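# Place long carton centered in gap between short cartons

## Task

Put the long carton down lying flat in the space between the two short cartons, centered in that space and with the same face on top as originally. The two short cartons must finish in their original positions. The result must hold on its own, not only because the robot is supporting it. Release the carton and move the tool away at the end.

## Robot and tools

The robot is a single arm carrying a vacuum tool. Its reference point is the cup point, the center of the rims of four suction cups when they touch nothing. The cups point along the cup point's +z axis. In the cup point's own axes, cups sit at x = -35 and +35 mm; the pair at y = -70 mm is channel a and the pair at y = +70 mm is channel b. The tool reaches 148 mm to each side along its y axis. Each cup rim is 36 mm across.

Scene frame: origin on the table surface directly under the arm base, +z up, +y to the left when looking along +x. The base may be slightly tilted. Reported cup point positions can be off, more so at long reach.

execute_actions(actions): a list of actions run one after another. Each action is a table of up to 15 rows, one row per control step of 1/30 s. If fewer than 15 rows are given, the last row repeats for the remaining steps. Each row is 9 numbers: x, y, z, qw, qx, qy, qz, suction_a, suction_b. x, y, z is an absolute target position for the cup point in metres, scene frame. qw, qx, qy, qz is an absolute target orientation, w first, scene frame. suction_a and suction_b range from -1 to 1. An action is rejected if its target lies more than 0.6 m from the cup point's position at the start of the action along any of the cup point's current axes. If any action is malformed, or the first fails that check against the last reported state, nothing runs. Send the wanted quaternion in every row; copying the reported one lets drift build up. An empty list just returns state and images.

Per control step, the commanded pose is clipped to at most 70 mm and 16 degrees from the measured pose. Position takes priority over orientation when both can't be met. After an action ends the arm continues only up to the last clipped pose, so long motions need further actions. The elbow cannot fully straighten.

move(target, speed, blocking): target is one 9-number row as above, an absolute pose plus the two suction values, which are applied at the start. The cup point follows a straight path there, turning the shorter way. speed is in m/s, 0.002 to 0.5, default 0.25; rotation is capped at twice that in rad/s. Paths last 0.5 to 10 s and stop at 10 s even if short of the target. The path ignores obstacles, and the real tip can lag, stray or exceed the speed, especially near full stretch. blocking=false returns after 0.5 s while the arm keeps going; then use wait(0) to check, and call wait or stop before any new action or move. The result adds a move: line with the ending (done, off_target, moving, held, fault), the limits that acted (paced = pose clipped; held = a check blocked steps, after which it may speed up), and the distance to target.

wait(seconds): 0 to 10 s holding the last command; returns early if a running move ends. stop(): brakes a running move, needing more room when fast; suction is unaffected. zoom_image(camera, region): region [x0, y0, x1, y1] in pixels of that camera's latest image, at most 504x504; cameras cam_head_left, cam_head_right, cam_high, cam_low, cam_wrist, all 672x504. finished_scene(scene): ends scene 1 or 2 irreversibly and reports success; only call it once the carton rests correctly with the tool released and clear.

Suction: +1 is full vacuum (about 75 kPa below ambient); smaller values give that fraction; 0.01 or below is off. Channels keep their last value. To grip, switch a channel on and press both of its cups fully flat on a smooth face of the carton, away from edges, seams and holes. A channel with an uncovered cup steals the shared pump's flow, killing the other channel. suction_measured_a/b show vacuum reached; near 0 means no seal. Sealed on an airtight face it settles up to 0.17 below the command (0.27 with both on). part_present_a/b turn 1 at 0.54 and back to 0 below 0.49. Under vacuum the cups shorten, so a held object sits up to about 12 mm closer than the cup point suggests; vacuum alone may lift an object. To release, set the carton on its support first, then turn both channels off, then rise at least 15 mm. A cup sealed on the table pins the tool; switch that channel off.

Results: the state line gives end_effector_position and end_effector_quat_wxyz. Hand target shows the pose the controller is heading for. pose unreachable means the clearance check, which treats the base mount as part of the arm, changed or blocked the command. Calls running actions list step positions; HELD marks steps held back.

Faults: contact torque at a joint's load limit (147 N m waist, shoulder, elbow; 36.8 N m forearm roll, wrist pitch, wrist roll) or 150 N external force stops the arm for 10 s and drops the rest of the call. The arm is stiff, so aiming even slightly past a firm contact can fault; faster contact hits harder. MOTOR HOT warns of heat from holding loads; reaching the limit brakes the arm (OVER-TEMPERATURE FAULT). The simulation runs while you think, holding the last command.

Avoid: dropping or slamming the carton, shoving the short cartons, pressing hard, and anything leaving the table. Loose objects may occasionally be nudged by outside pushes. Less robot time and smoother, lower-effort motion are better.

Each tool is called after ">>>" as name([rows], argument=value, ...), one row to a line, values as JSON.

## Session

>>> execute_actions(actions=[])

Scene clock: 0.00 s.
end_effector_position=(+0.4988, +0.0086, +0.3702) suction_measured_a=0.00 part_present_a=0 suction_measured_b=0.00 part_present_b=0 end_effector_quat_wxyz=(-0.000, +0.698, +0.716, +0.003)
Joint positions: [ 0.266  0.131  0.193  0.001 -1.633 -1.831]
Joint velocities: [ 0.    -0.     0.     0.001  0.    -0.   ]
Hand target: +0.499, +0.009, +0.370; -0.000, +0.698, +0.716, +0.003
camera_calibration (this result's frames):
cam_wrist: T_world_to_cam=[[-0.998976, 0.0451176, 0.00329885, 0.514365], [0.038667, 0.813747, 0.579931, -0.192305], [0.0234807, 0.579465, -0.814659, 0.417879], [0, 0, 0, 1]] pos_world=[0.511463, -0.108865, 0.450256]

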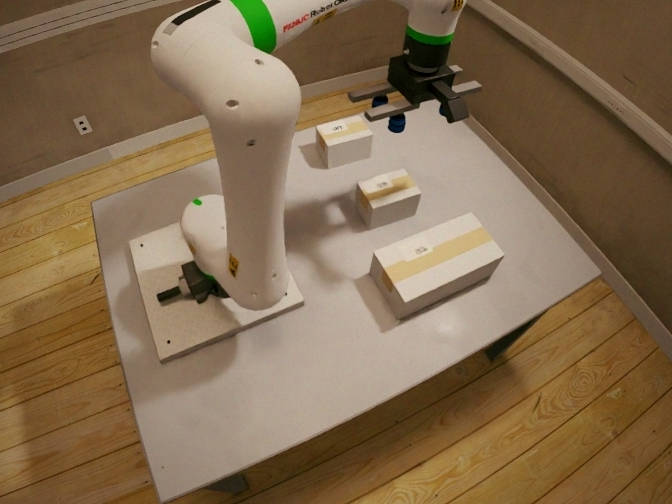

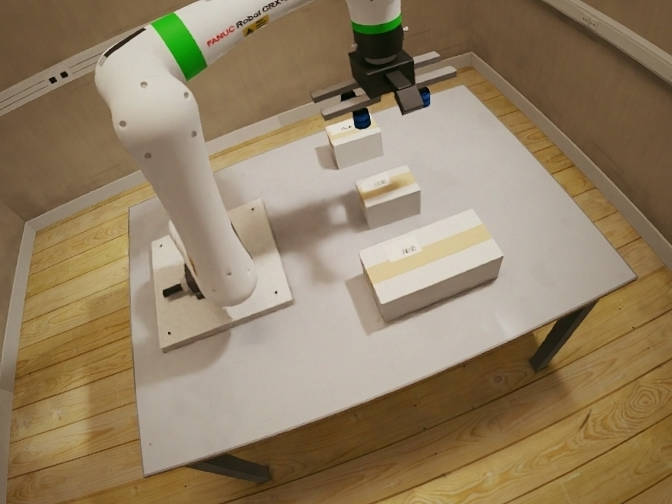

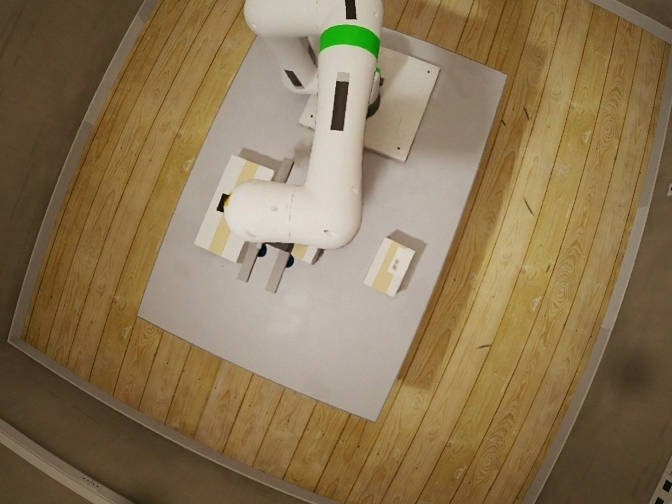

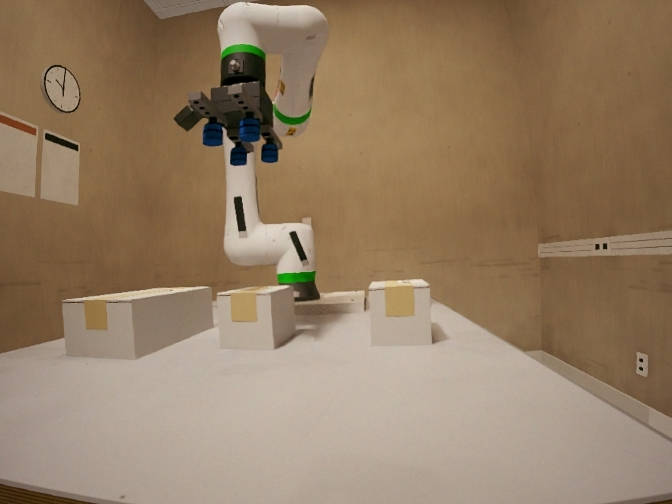

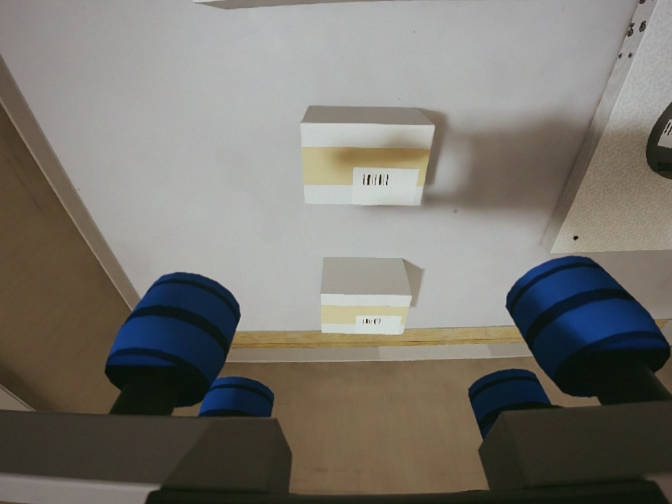

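>>> zoom_image(camera="cam_wrist", region=[280, 90, 460, 225])

>>> zoom_image(camera="cam_wrist", region=[300, 245, 440, 350])

>>> zoom_image(camera="cam_high", region=[180, 140, 340, 300])

>>> zoom_image(camera="cam_high", region=[340, 215, 440, 315])

Region (280, 90, 460, 225) of cam_wrist's 672x504 image, scaled by 2.800, with more detail than that image has; it fills the top 378 rows of this view, and the rest is white.

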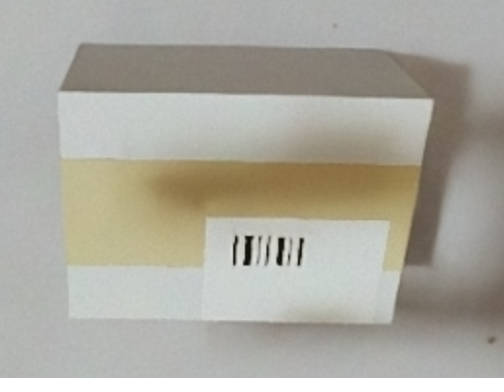

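Region (300, 245, 440, 350) of cam_wrist's 672x504 image, scaled by 3.600, with more detail than that image has; it fills the top 378 rows of this view, and the rest is white.

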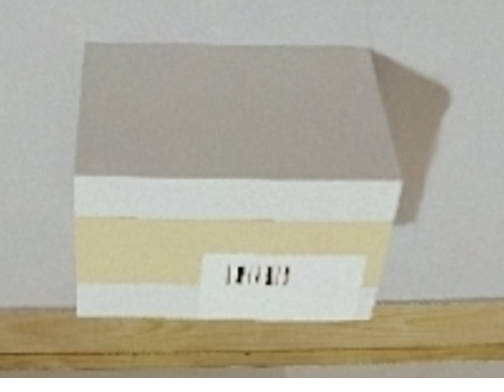

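Region (180, 140, 340, 300) of cam_high's 672x504 image, scaled by 3.150, with more detail than that image has.

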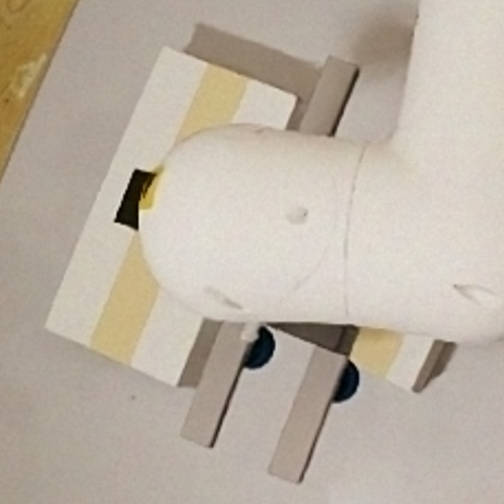

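Region (340, 215, 440, 315) of cam_high's 672x504 image, scaled by 5.040, with more detail than that image has.

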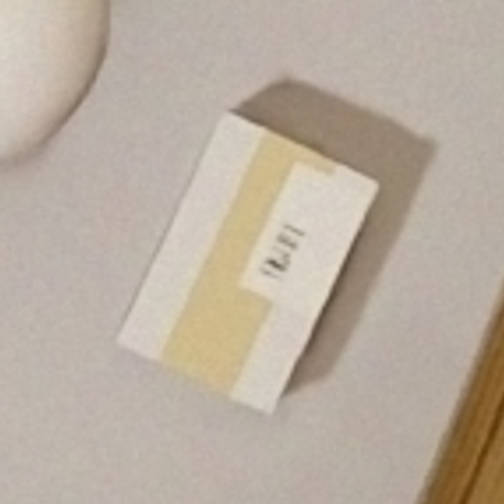

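>>> zoom_image(camera="cam_low", region=[50, 270, 250, 370])

>>> zoom_image(camera="cam_low", region=[200, 265, 320, 365])

>>> zoom_image(camera="cam_low", region=[340, 265, 460, 365])

>>> zoom_image(camera="cam_head_left", region=[300, 105, 520, 325])

>>> zoom_image(camera="cam_head_right", region=[310, 105, 530, 325])

Region (50, 270, 250, 370) of cam_low's 672x504 image, scaled by 2.520, with more detail than that image has.

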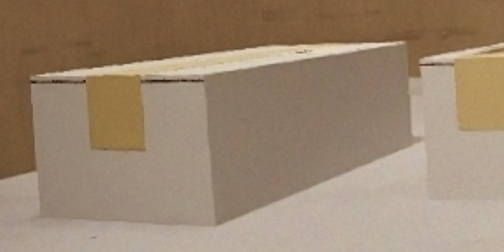

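Region (200, 265, 320, 365) of cam_low's 672x504 image, scaled by 4.200, with more detail than that image has.

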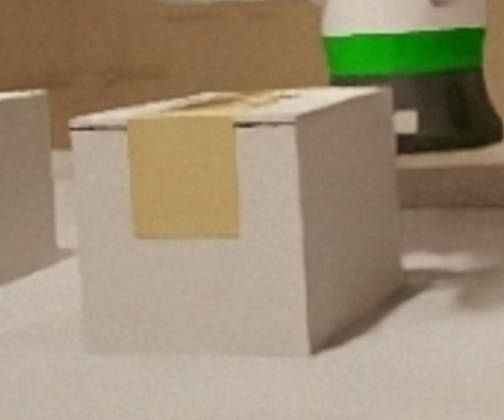

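Region (340, 265, 460, 365) of cam_low's 672x504 image, scaled by 4.200, with more detail than that image has.

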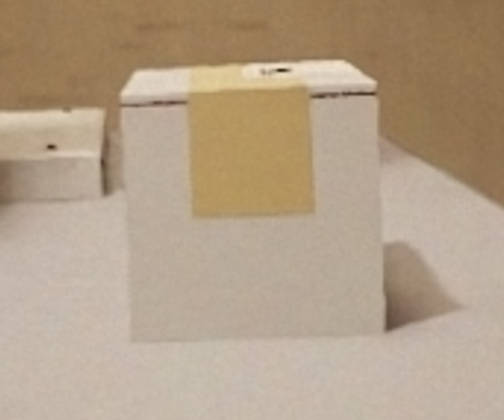

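Region (300, 105, 520, 325) of cam_head_left's 672x504 image, scaled by 2.291, with more detail than that image has.

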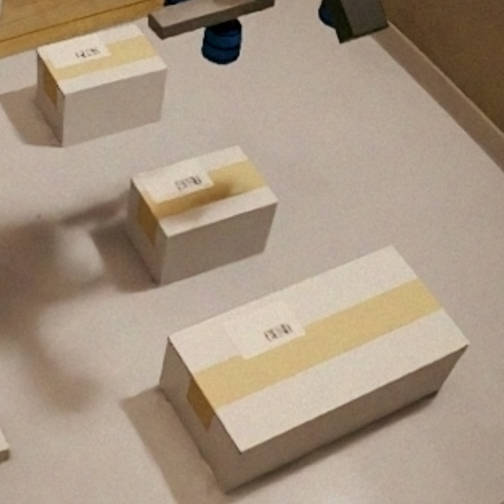

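Region (310, 105, 530, 325) of cam_head_right's 672x504 image, scaled by 2.291, with more detail than that image has.

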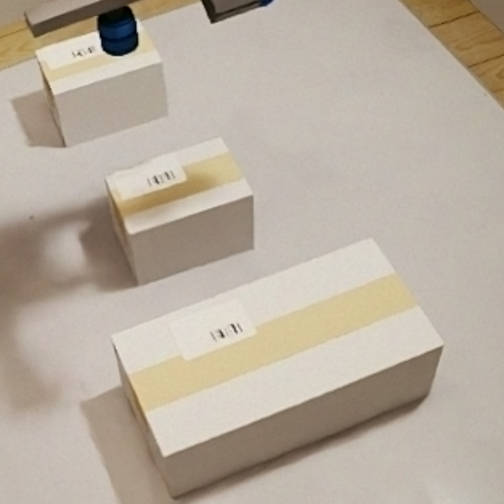

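>>> zoom_image(camera="cam_wrist", region=[170, 0, 340, 40])

>>> zoom_image(camera="cam_wrist", region=[330, 0, 500, 40])

>>> zoom_image(camera="cam_head_right", region=[345, 195, 515, 330])

>>> zoom_image(camera="cam_head_right", region=[315, 105, 435, 235])

Region (170, 0, 340, 40) of cam_wrist's 672x504 image, scaled by 2.965, with more detail than that image has; it fills the top 119 rows of this view, and the rest is white.

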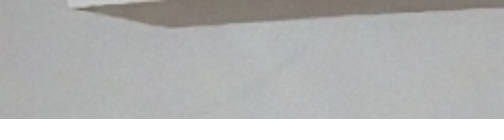

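Region (330, 0, 500, 40) of cam_wrist's 672x504 image, scaled by 2.965, with more detail than that image has; it fills the top 119 rows of this view, and the rest is white.

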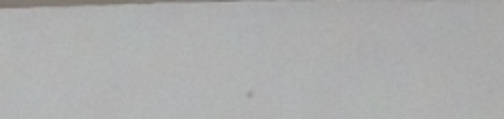

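Region (345, 195, 515, 330) of cam_head_right's 672x504 image, scaled by 2.965, with more detail than that image has; it fills the top 400 rows of this view, and the rest is white.

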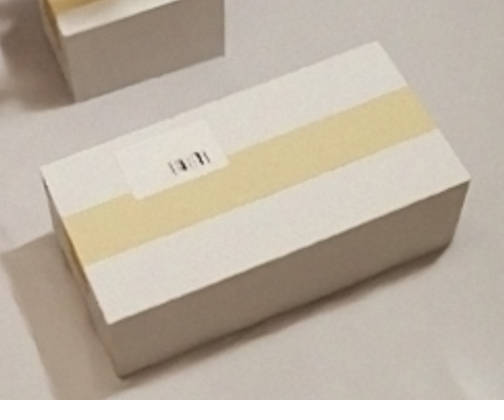

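Region (315, 105, 435, 235) of cam_head_right's 672x504 image, scaled by 3.877, with more detail than that image has; it fills the left 465 columns of this view, and the rest is white.

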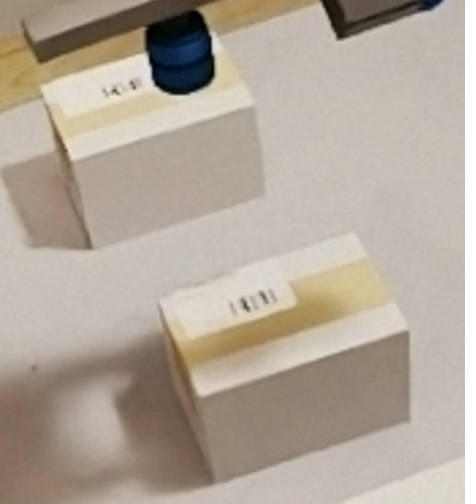

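>>> execute_actions(actions=[])

Scene clock: 59.33 s.
end_effector_position=(+0.4988, +0.0086, +0.3702) suction_measured_a=0.00 part_present_a=0 suction_measured_b=0.00 part_present_b=0 end_effector_quat_wxyz=(-0.000, +0.698, +0.716, +0.003)
Joint positions: [ 0.266  0.131  0.193  0.001 -1.633 -1.831]
Joint velocities: [-0.    -0.    -0.    -0.001  0.001 -0.001]
Hand target: +0.499, +0.009, +0.370; -0.000, +0.698, +0.716, +0.003
camera_calibration (this result's frames):
cam_wrist: T_world_to_cam=[[-0.998976, 0.0451175, 0.00329862, 0.514365], [0.0386668, 0.813747, 0.579931, -0.192305], [0.0234808, 0.579465, -0.814659, 0.417879], [0, 0, 0, 1]] pos_world=[0.511463, -0.108865, 0.450256]

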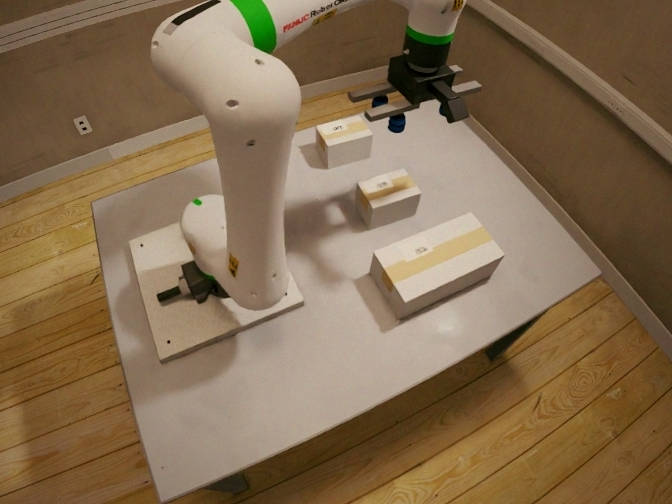

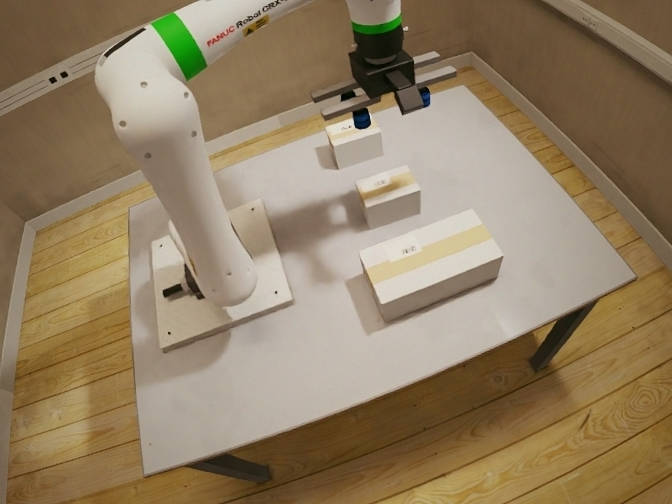

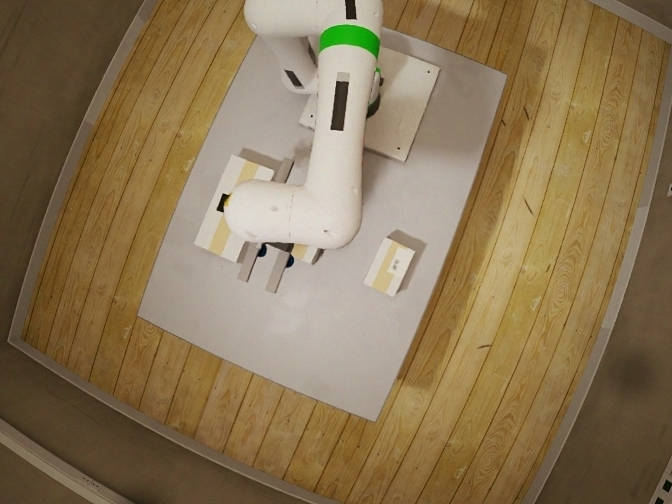

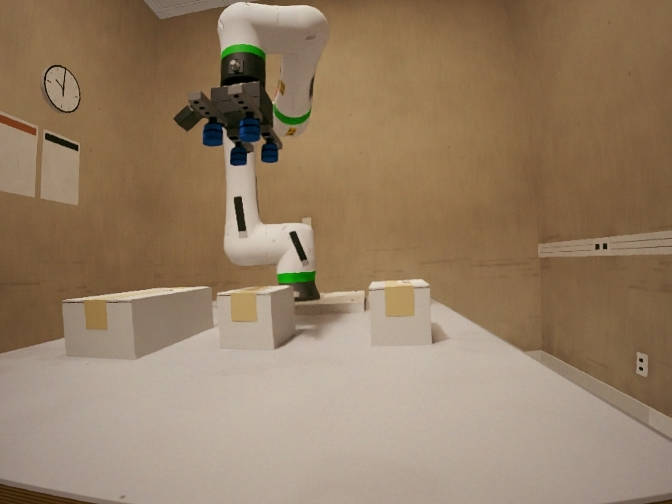

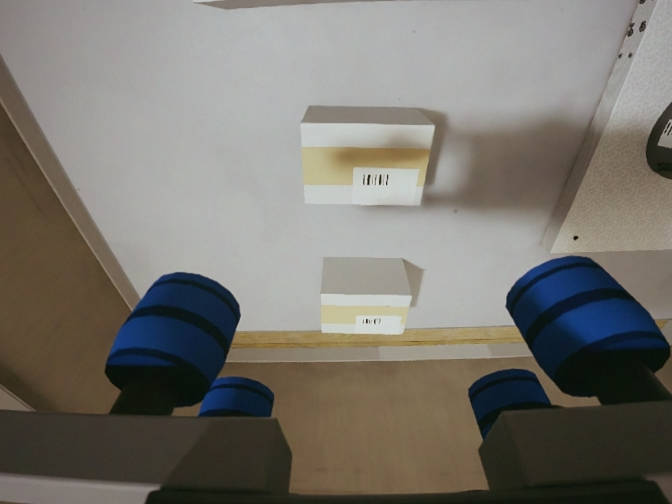

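>>> zoom_image(camera="cam_wrist", region=[90, 255, 300, 430])

>>> zoom_image(camera="cam_wrist", region=[450, 245, 672, 430])

Region (90, 255, 300, 430) of cam_wrist's 672x504 image, scaled by 2.400, with more detail than that image has.

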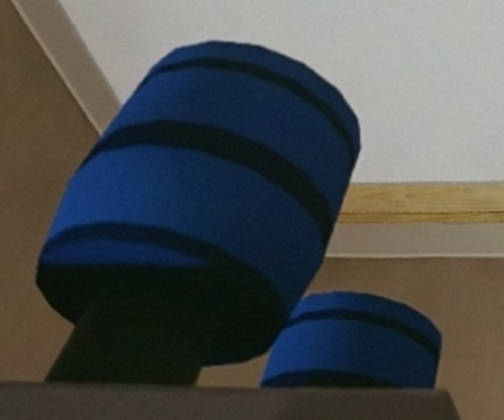

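Region (450, 245, 672, 430) of cam_wrist's 672x504 image, scaled by 2.270, with more detail than that image has.

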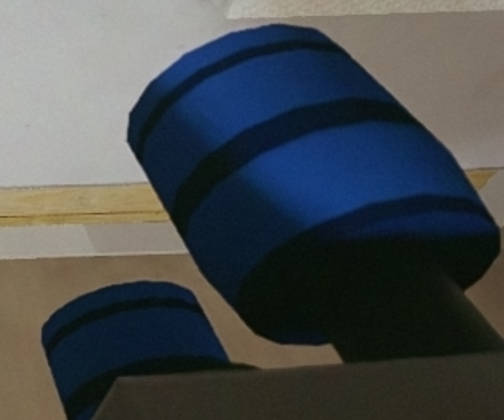

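>>> zoom_image(camera="cam_wrist", region=[290, 95, 350, 135])

>>> zoom_image(camera="cam_wrist", region=[395, 95, 455, 135])

>>> zoom_image(camera="cam_wrist", region=[305, 248, 365, 303])

>>> zoom_image(camera="cam_wrist", region=[375, 248, 435, 303])

>>> zoom_image(camera="cam_wrist", region=[180, 0, 250, 25])

Region (290, 95, 350, 135) of cam_wrist's 672x504 image, scaled by 8.400, with more detail than that image has.

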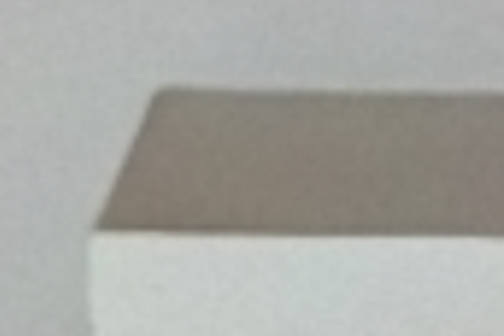

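Region (395, 95, 455, 135) of cam_wrist's 672x504 image, scaled by 8.400, with more detail than that image has.

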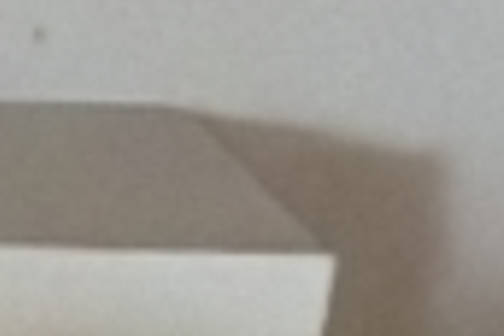

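Region (305, 248, 365, 303) of cam_wrist's 672x504 image, scaled by 8.400, with more detail than that image has; it fills the top 462 rows of this view, and the rest is white.

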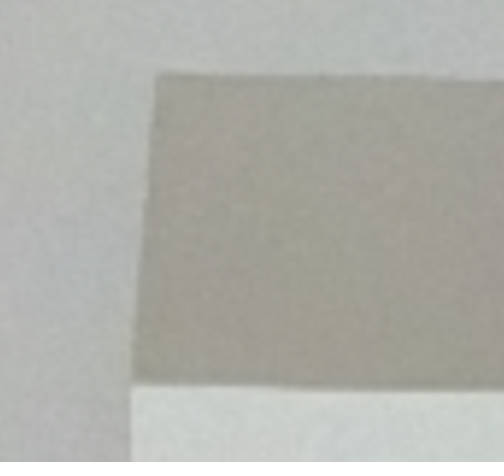

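Region (375, 248, 435, 303) of cam_wrist's 672x504 image, scaled by 8.400, with more detail than that image has; it fills the top 462 rows of this view, and the rest is white.

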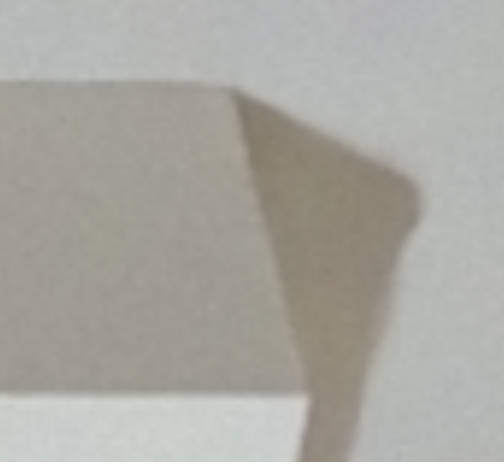

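Region (180, 0, 250, 25) of cam_wrist's 672x504 image, scaled by 7.200, with more detail than that image has; it fills the top 180 rows of this view, and the rest is white.

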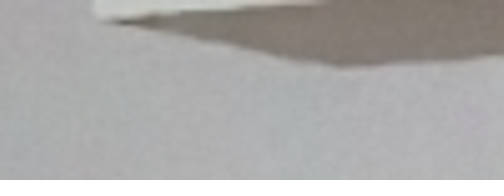

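>>> execute_actions([
  [[0.4988,0.00846,0.37005,0,0.698,0.716,0.003,0,0],[0.4988,0.00792,0.36948,0,0.698,0.716,0.003,0,0],[0.4988,0.00672,0.36822,0,0.6981,0.7159,0.003,0,0],[0.4987,0.00466,0.36605,0,0.6982,0.7158,0.0029,0,0],[0.4987,0.00158,0.36281,0,0.6983,0.7157,0.0029,0,0],[0.4986,-0.00262,0.3584,0,0.6985,0.7155,0.0029,0,0],[0.4985,-0.00796,0.35278,0,0.6988,0.7152,0.0028,0,0],[0.4984,-0.01442,0.34598,0,0.6991,0.7149,0.0027,0,0],[0.4983,-0.0219,0.33811,0,0.6995,0.7146,0.0026,0,0],[0.4982,-0.03023,0.32934,0,0.6999,0.7142,0.0025,0,0],[0.4981,-0.03923,0.31988,0,0.7003,0.7138,0.0024,0,0],[0.4979,-0.04863,0.30999,0,0.7007,0.7133,0.0022,0,0],[0.4978,-0.05816,0.29996,0,0.7012,0.7129,0.0021,0,0],[0.4976,-0.0677,0.28992,0,0.7017,0.7124,0.002,0,0],[0.4975,-0.07724,0.27989,0,0.7021,0.712,0.0019,0,0]],
  [[0.4973,-0.08678,0.26985,0,0.7026,0.7115,0.0017,0,0],[0.4972,-0.09631,0.25982,0,0.703,0.7111,0.0016,0,0],[0.4971,-0.10585,0.24978,0,0.7035,0.7106,0.0015,0,0],[0.4969,-0.11539,0.23975,0,0.7039,0.7102,0.0014,0,0],[0.4968,-0.12493,0.22971,0,0.7044,0.7097,0.0012,0,0],[0.4966,-0.13446,0.21968,0,0.7049,0.7093,0.0011,0,0],[0.4965,-0.144,0.20964,0,0.7053,0.7088,0.001,0,0],[0.4963,-0.15354,0.19961,0,0.7058,0.7084,0.0009,0,0],[0.4962,-0.16308,0.18957,0,0.7062,0.7079,0.0007,0,0],[0.496,-0.17247,0.17954,0,0.7067,0.7075,0.0006,0,0],[0.4959,-0.18147,0.16962,0,0.7071,0.7071,0.0005,0,0],[0.4958,-0.1898,0.16002,0,0.7075,0.7067,0.0004,0,0],[0.4957,-0.19728,0.15095,0,0.7079,0.7063,0.0003,0,0],[0.4956,-0.20374,0.14258,0,0.7082,0.706,0.0002,0,0],[0.4955,-0.20908,0.13504,0,0.7084,0.7058,0.0001,0,0]],
  [[0.4954,-0.21328,0.12844,0,0.7086,0.7056,0.0001,0,0],[0.4954,-0.21636,0.12282,0,0.7088,0.7054,0,0,0],[0.4953,-0.21842,0.11819,0,0.7089,0.7053,0,0,0],[0.4953,-0.21962,0.11449,0,0.7089,0.7053,0,1,1],[0.4953,-0.22016,0.11162,0,0.70896,0.70525,0,1,1],[0.4953,-0.2203,0.10946,0,0.70896,0.70525,0,1,1],[0.4953,-0.2203,0.10782,0,0.70896,0.70525,0,1,1],[0.4953,-0.2203,0.10651,0,0.70896,0.70525,0,1,1],[0.4953,-0.2203,0.10531,0,0.70896,0.70525,0,1,1],[0.4953,-0.2203,0.10411,0,0.70896,0.70525,0,1,1],[0.4953,-0.2203,0.10291,0,0.70896,0.70525,0,1,1],[0.4953,-0.2203,0.10181,0,0.70896,0.70525,0,1,1],[0.4953,-0.2203,0.10091,0,0.70896,0.70525,0,1,1],[0.4953,-0.2203,0.10031,0,0.70896,0.70525,0,1,1],[0.4953,-0.2203,0.1,0,0.70896,0.70525,0,1,1]],
])

Scene clock: 92.87 s.
end_effector_position=(+0.4955, -0.2202, +0.1005) suction_measured_a=0.10 part_present_a=0 suction_measured_b=0.10 part_present_b=0 end_effector_quat_wxyz=(-0.000, +0.709, +0.705, +0.000)
Joint positions: [-0.191  0.385 -0.14   0.007 -1.048 -1.408]
Joint velocities: [-0.001  0.023 -0.017 -0.     0.039 -0.001]
Hand target: +0.495, -0.220, +0.100; -0.000, +0.709, +0.705, -0.000
Off the commanded pose: 0.001 m, 0 deg.
Step readings (end_effector_position; steps 1 to 15: 1st action; 16 to 30: 2nd action; 31 to 45: 3rd action):
0: (+0.4988, +0.0086, +0.3702)
1: (+0.4988, +0.0086, +0.3702)
2: (+0.4988, +0.0086, +0.3701)
4: (+0.4988, +0.0075, +0.3688)
8: (+0.4985, -0.0028, +0.3581)
15: (+0.4958, -0.0503, +0.3089)
16: (+0.4954, -0.0590, +0.2996)
17: (+0.4949, -0.0678, +0.2901)
19: (+0.4940, -0.0859, +0.2708)
23: (+0.4927, -0.1230, +0.2317)
30: (+0.4916, -0.1875, +0.1619)
31: (+0.4918, -0.1953, +0.1524)
32: (+0.4921, -0.2021, +0.1435)
34: (+0.4929, -0.2126, +0.1280)
38: (+0.4951, -0.2202, +0.1094)
45: end_effector_position above
camera_calibration (this result's frames):
cam_wrist: T_world_to_cam=[[-0.997127, 0.0753917, 0.00727428, 0.527613], [0.0658048, 0.814749, 0.576067, 0.137603], [0.0375039, 0.574891, -0.81737, 0.323249], [0, 0, 0, 1]] pos_world=[0.50492, -0.337722, 0.181107]

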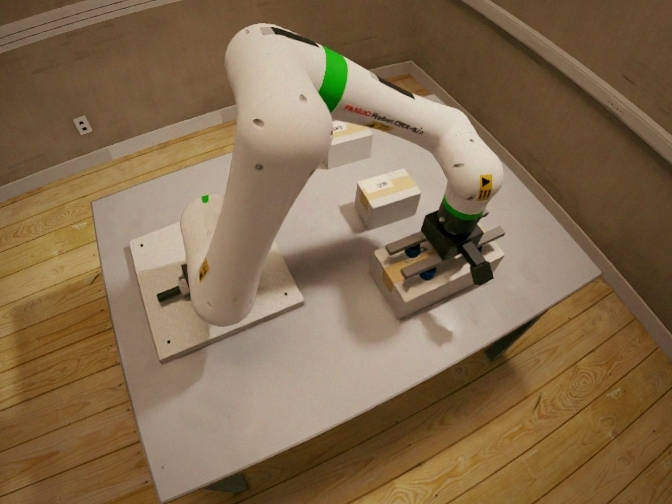

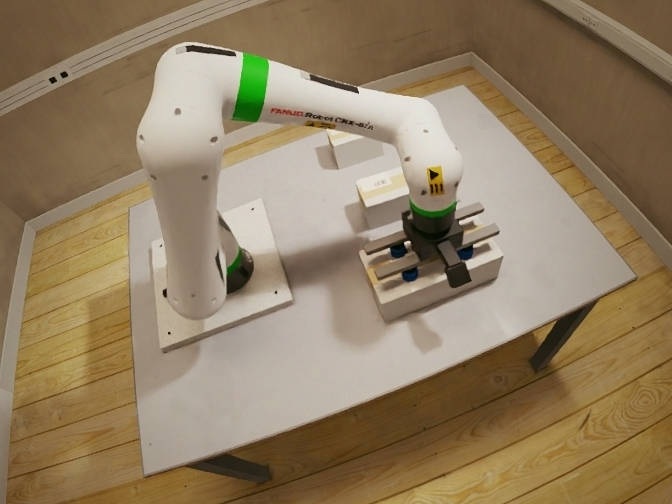

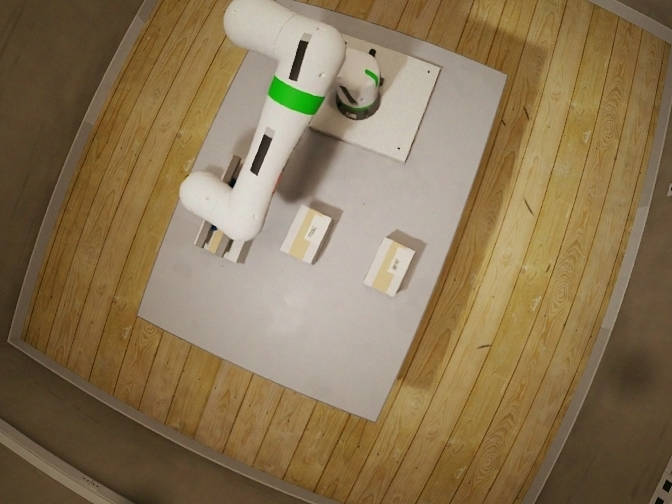

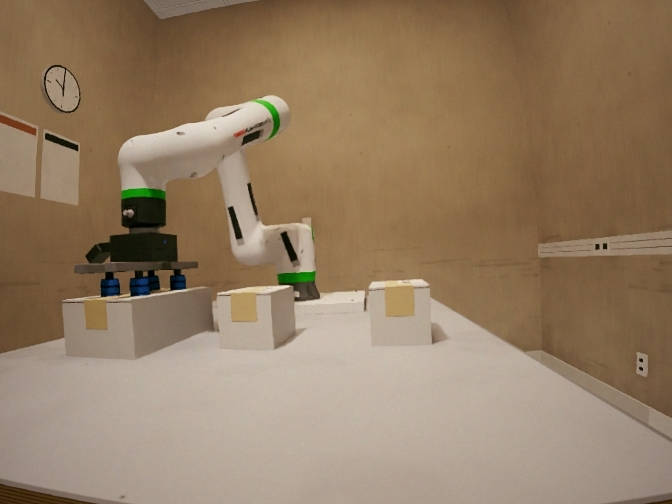

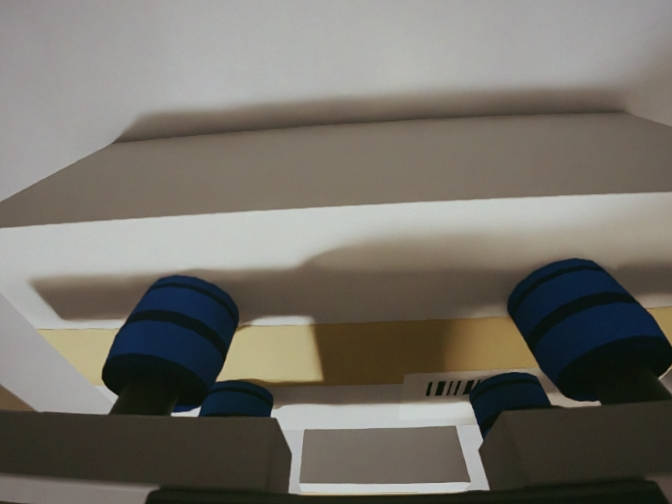

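>>> zoom_image(camera="cam_high", region=[260, 185, 360, 285])

>>> execute_actions(actions=[])

Region (260, 185, 360, 285) of cam_high's 672x504 image, scaled by 5.040, with more detail than that image has.

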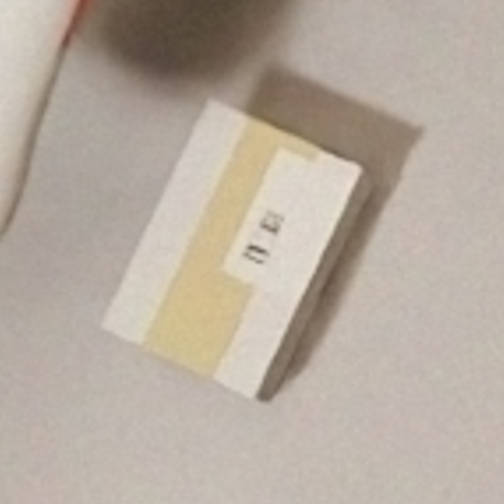

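Scene clock: 93.27 s.
end_effector_position=(+0.4954, -0.2203, +0.0999) suction_measured_a=0.41 part_present_a=0 suction_measured_b=0.41 part_present_b=0 end_effector_quat_wxyz=(-0.000, +0.709, +0.705, -0.000)
Joint positions: [-0.191  0.386 -0.14   0.007 -1.047 -1.408]
Joint velocities: [ 0.    -0.001 -0.001  0.     0.     0.001]
Hand target: +0.495, -0.220, +0.100; -0.000, +0.709, +0.705, -0.000
Off the commanded pose: 0.000 m, 0 deg.
camera_calibration (this result's frames):
cam_wrist: T_world_to_cam=[[-0.997123, 0.0754423, 0.00738324, 0.527584], [0.0659077, 0.814723, 0.576093, 0.137931], [0.0374465, 0.574922, -0.817351, 0.322756], [0, 0, 0, 1]] pos_world=[0.504889, -0.337737, 0.180449]

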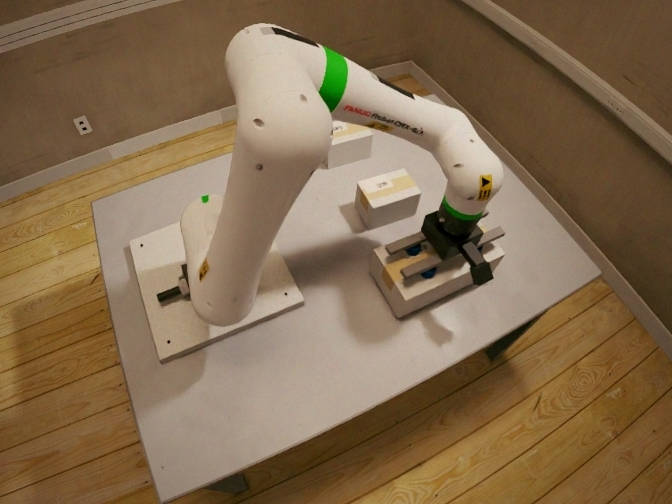

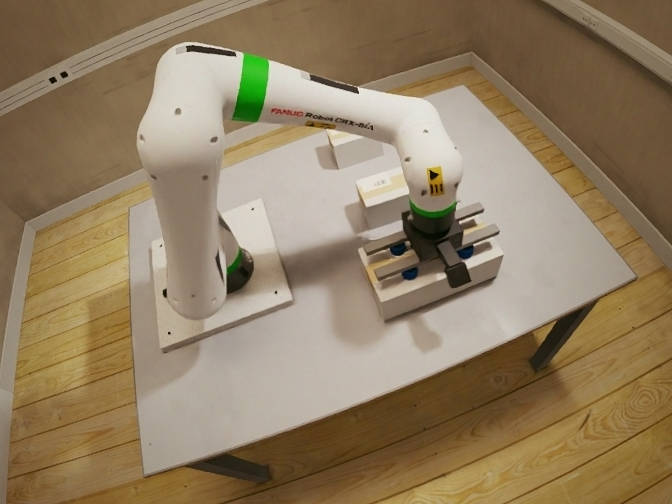

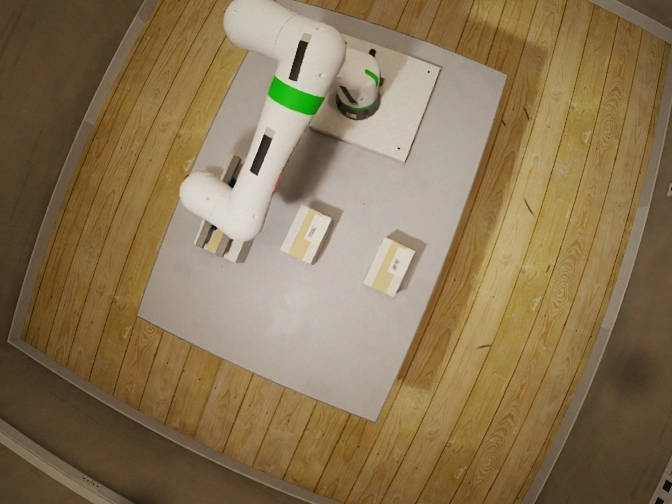

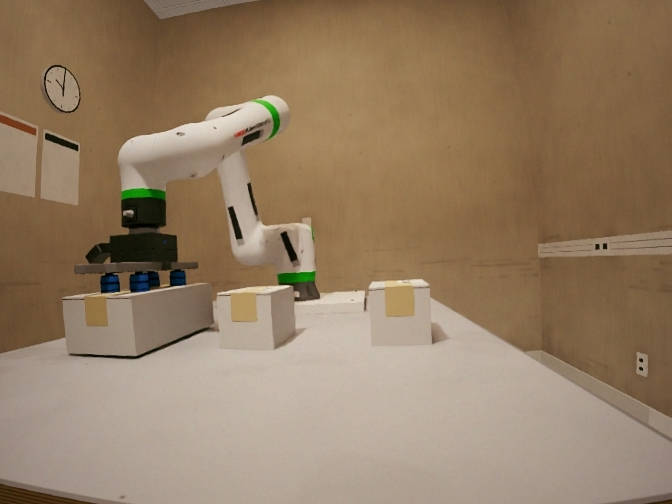

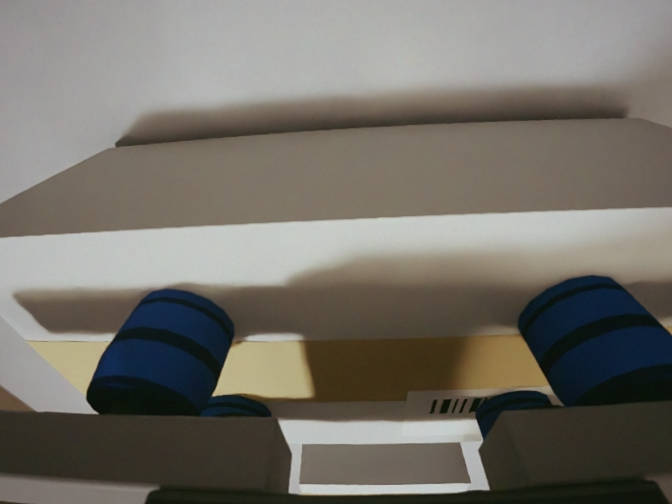

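>>> execute_actions(actions=[])

>>> zoom_image(camera="cam_wrist", region=[70, 120, 170, 190])

>>> zoom_image(camera="cam_wrist", region=[572, 90, 672, 160])

>>> zoom_image(camera="cam_low", region=[50, 250, 250, 370])

Scene clock: 96.50 s.
end_effector_position=(+0.4955, -0.2203, +0.1000) suction_measured_a=0.66 part_present_a=1 suction_measured_b=0.66 part_present_b=1 end_effector_quat_wxyz=(-0.000, +0.709, +0.705, -0.000)
Joint positions: [-0.191  0.386 -0.14   0.007 -1.047 -1.408]
Joint velocities: [ 0.     0.     0.     0.001 -0.001  0.001]
Hand target: +0.495, -0.220, +0.100; -0.000, +0.709, +0.705, -0.000
Off the commanded pose: 0.000 m, 0 deg.
camera_calibration (this result's frames):
cam_wrist: T_world_to_cam=[[-0.997127, 0.0754021, 0.00719652, 0.527649], [0.0657718, 0.8148, 0.576, 0.138001], [0.0375679, 0.574818, -0.817418, 0.322782], [0, 0, 0, 1]] pos_world=[0.504931, -0.33777, 0.180562]

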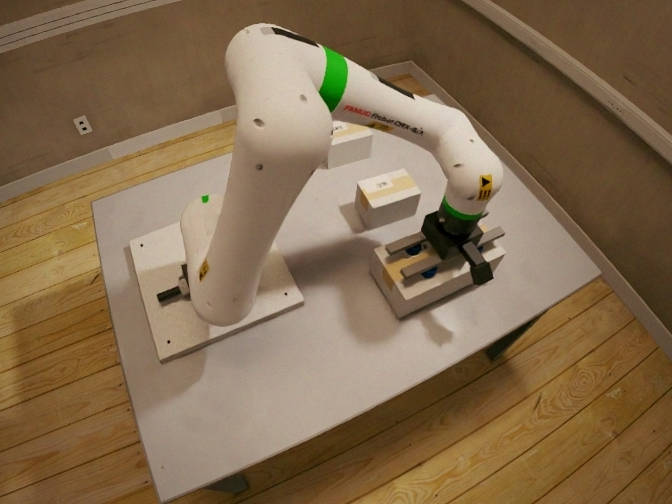

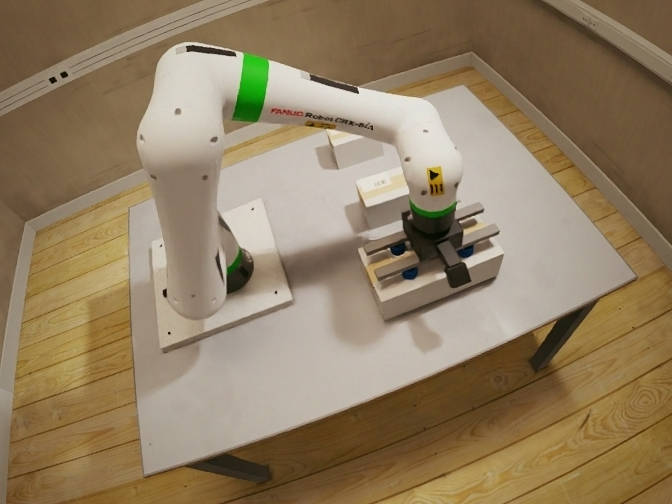

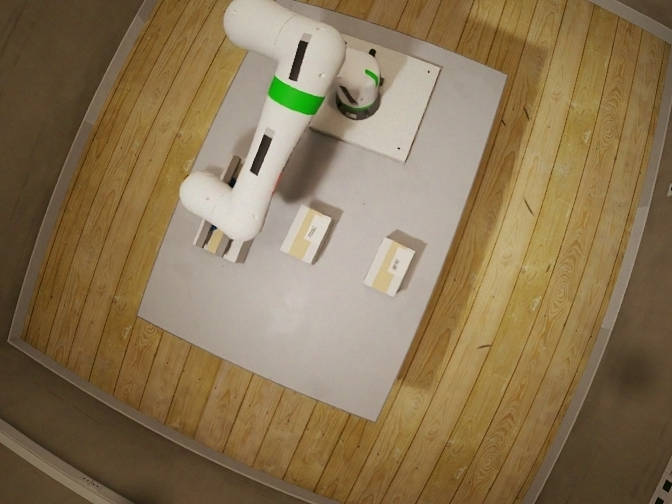

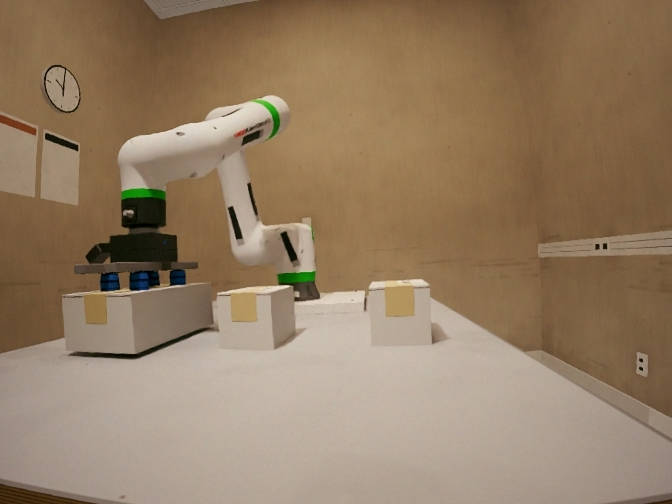

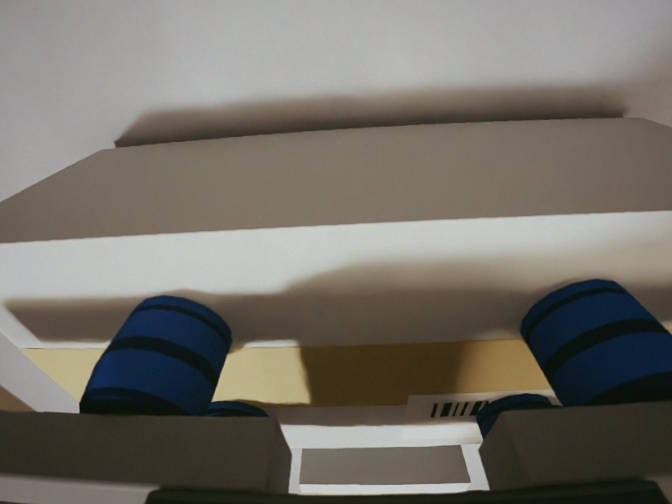

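Region (70, 120, 170, 190) of cam_wrist's 672x504 image, scaled by 5.040, with more detail than that image has; it fills the top 353 rows of this view, and the rest is white.

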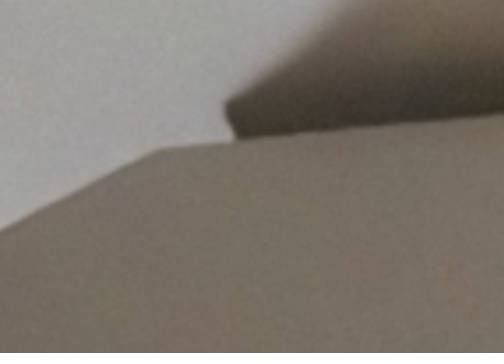

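Region (572, 90, 672, 160) of cam_wrist's 672x504 image, scaled by 5.040, with more detail than that image has; it fills the top 353 rows of this view, and the rest is white.

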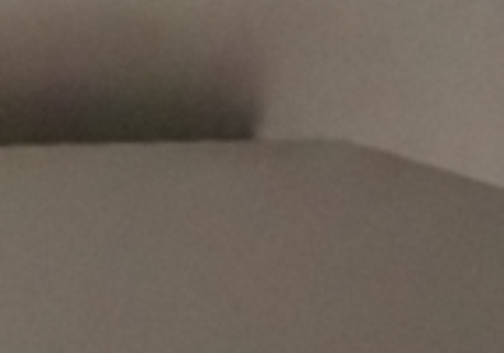

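Region (50, 250, 250, 370) of cam_low's 672x504 image, scaled by 2.520, with more detail than that image has; it fills the top 302 rows of this view, and the rest is white.

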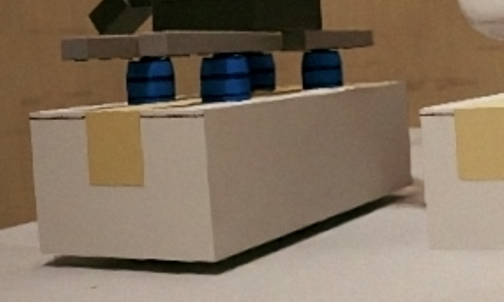

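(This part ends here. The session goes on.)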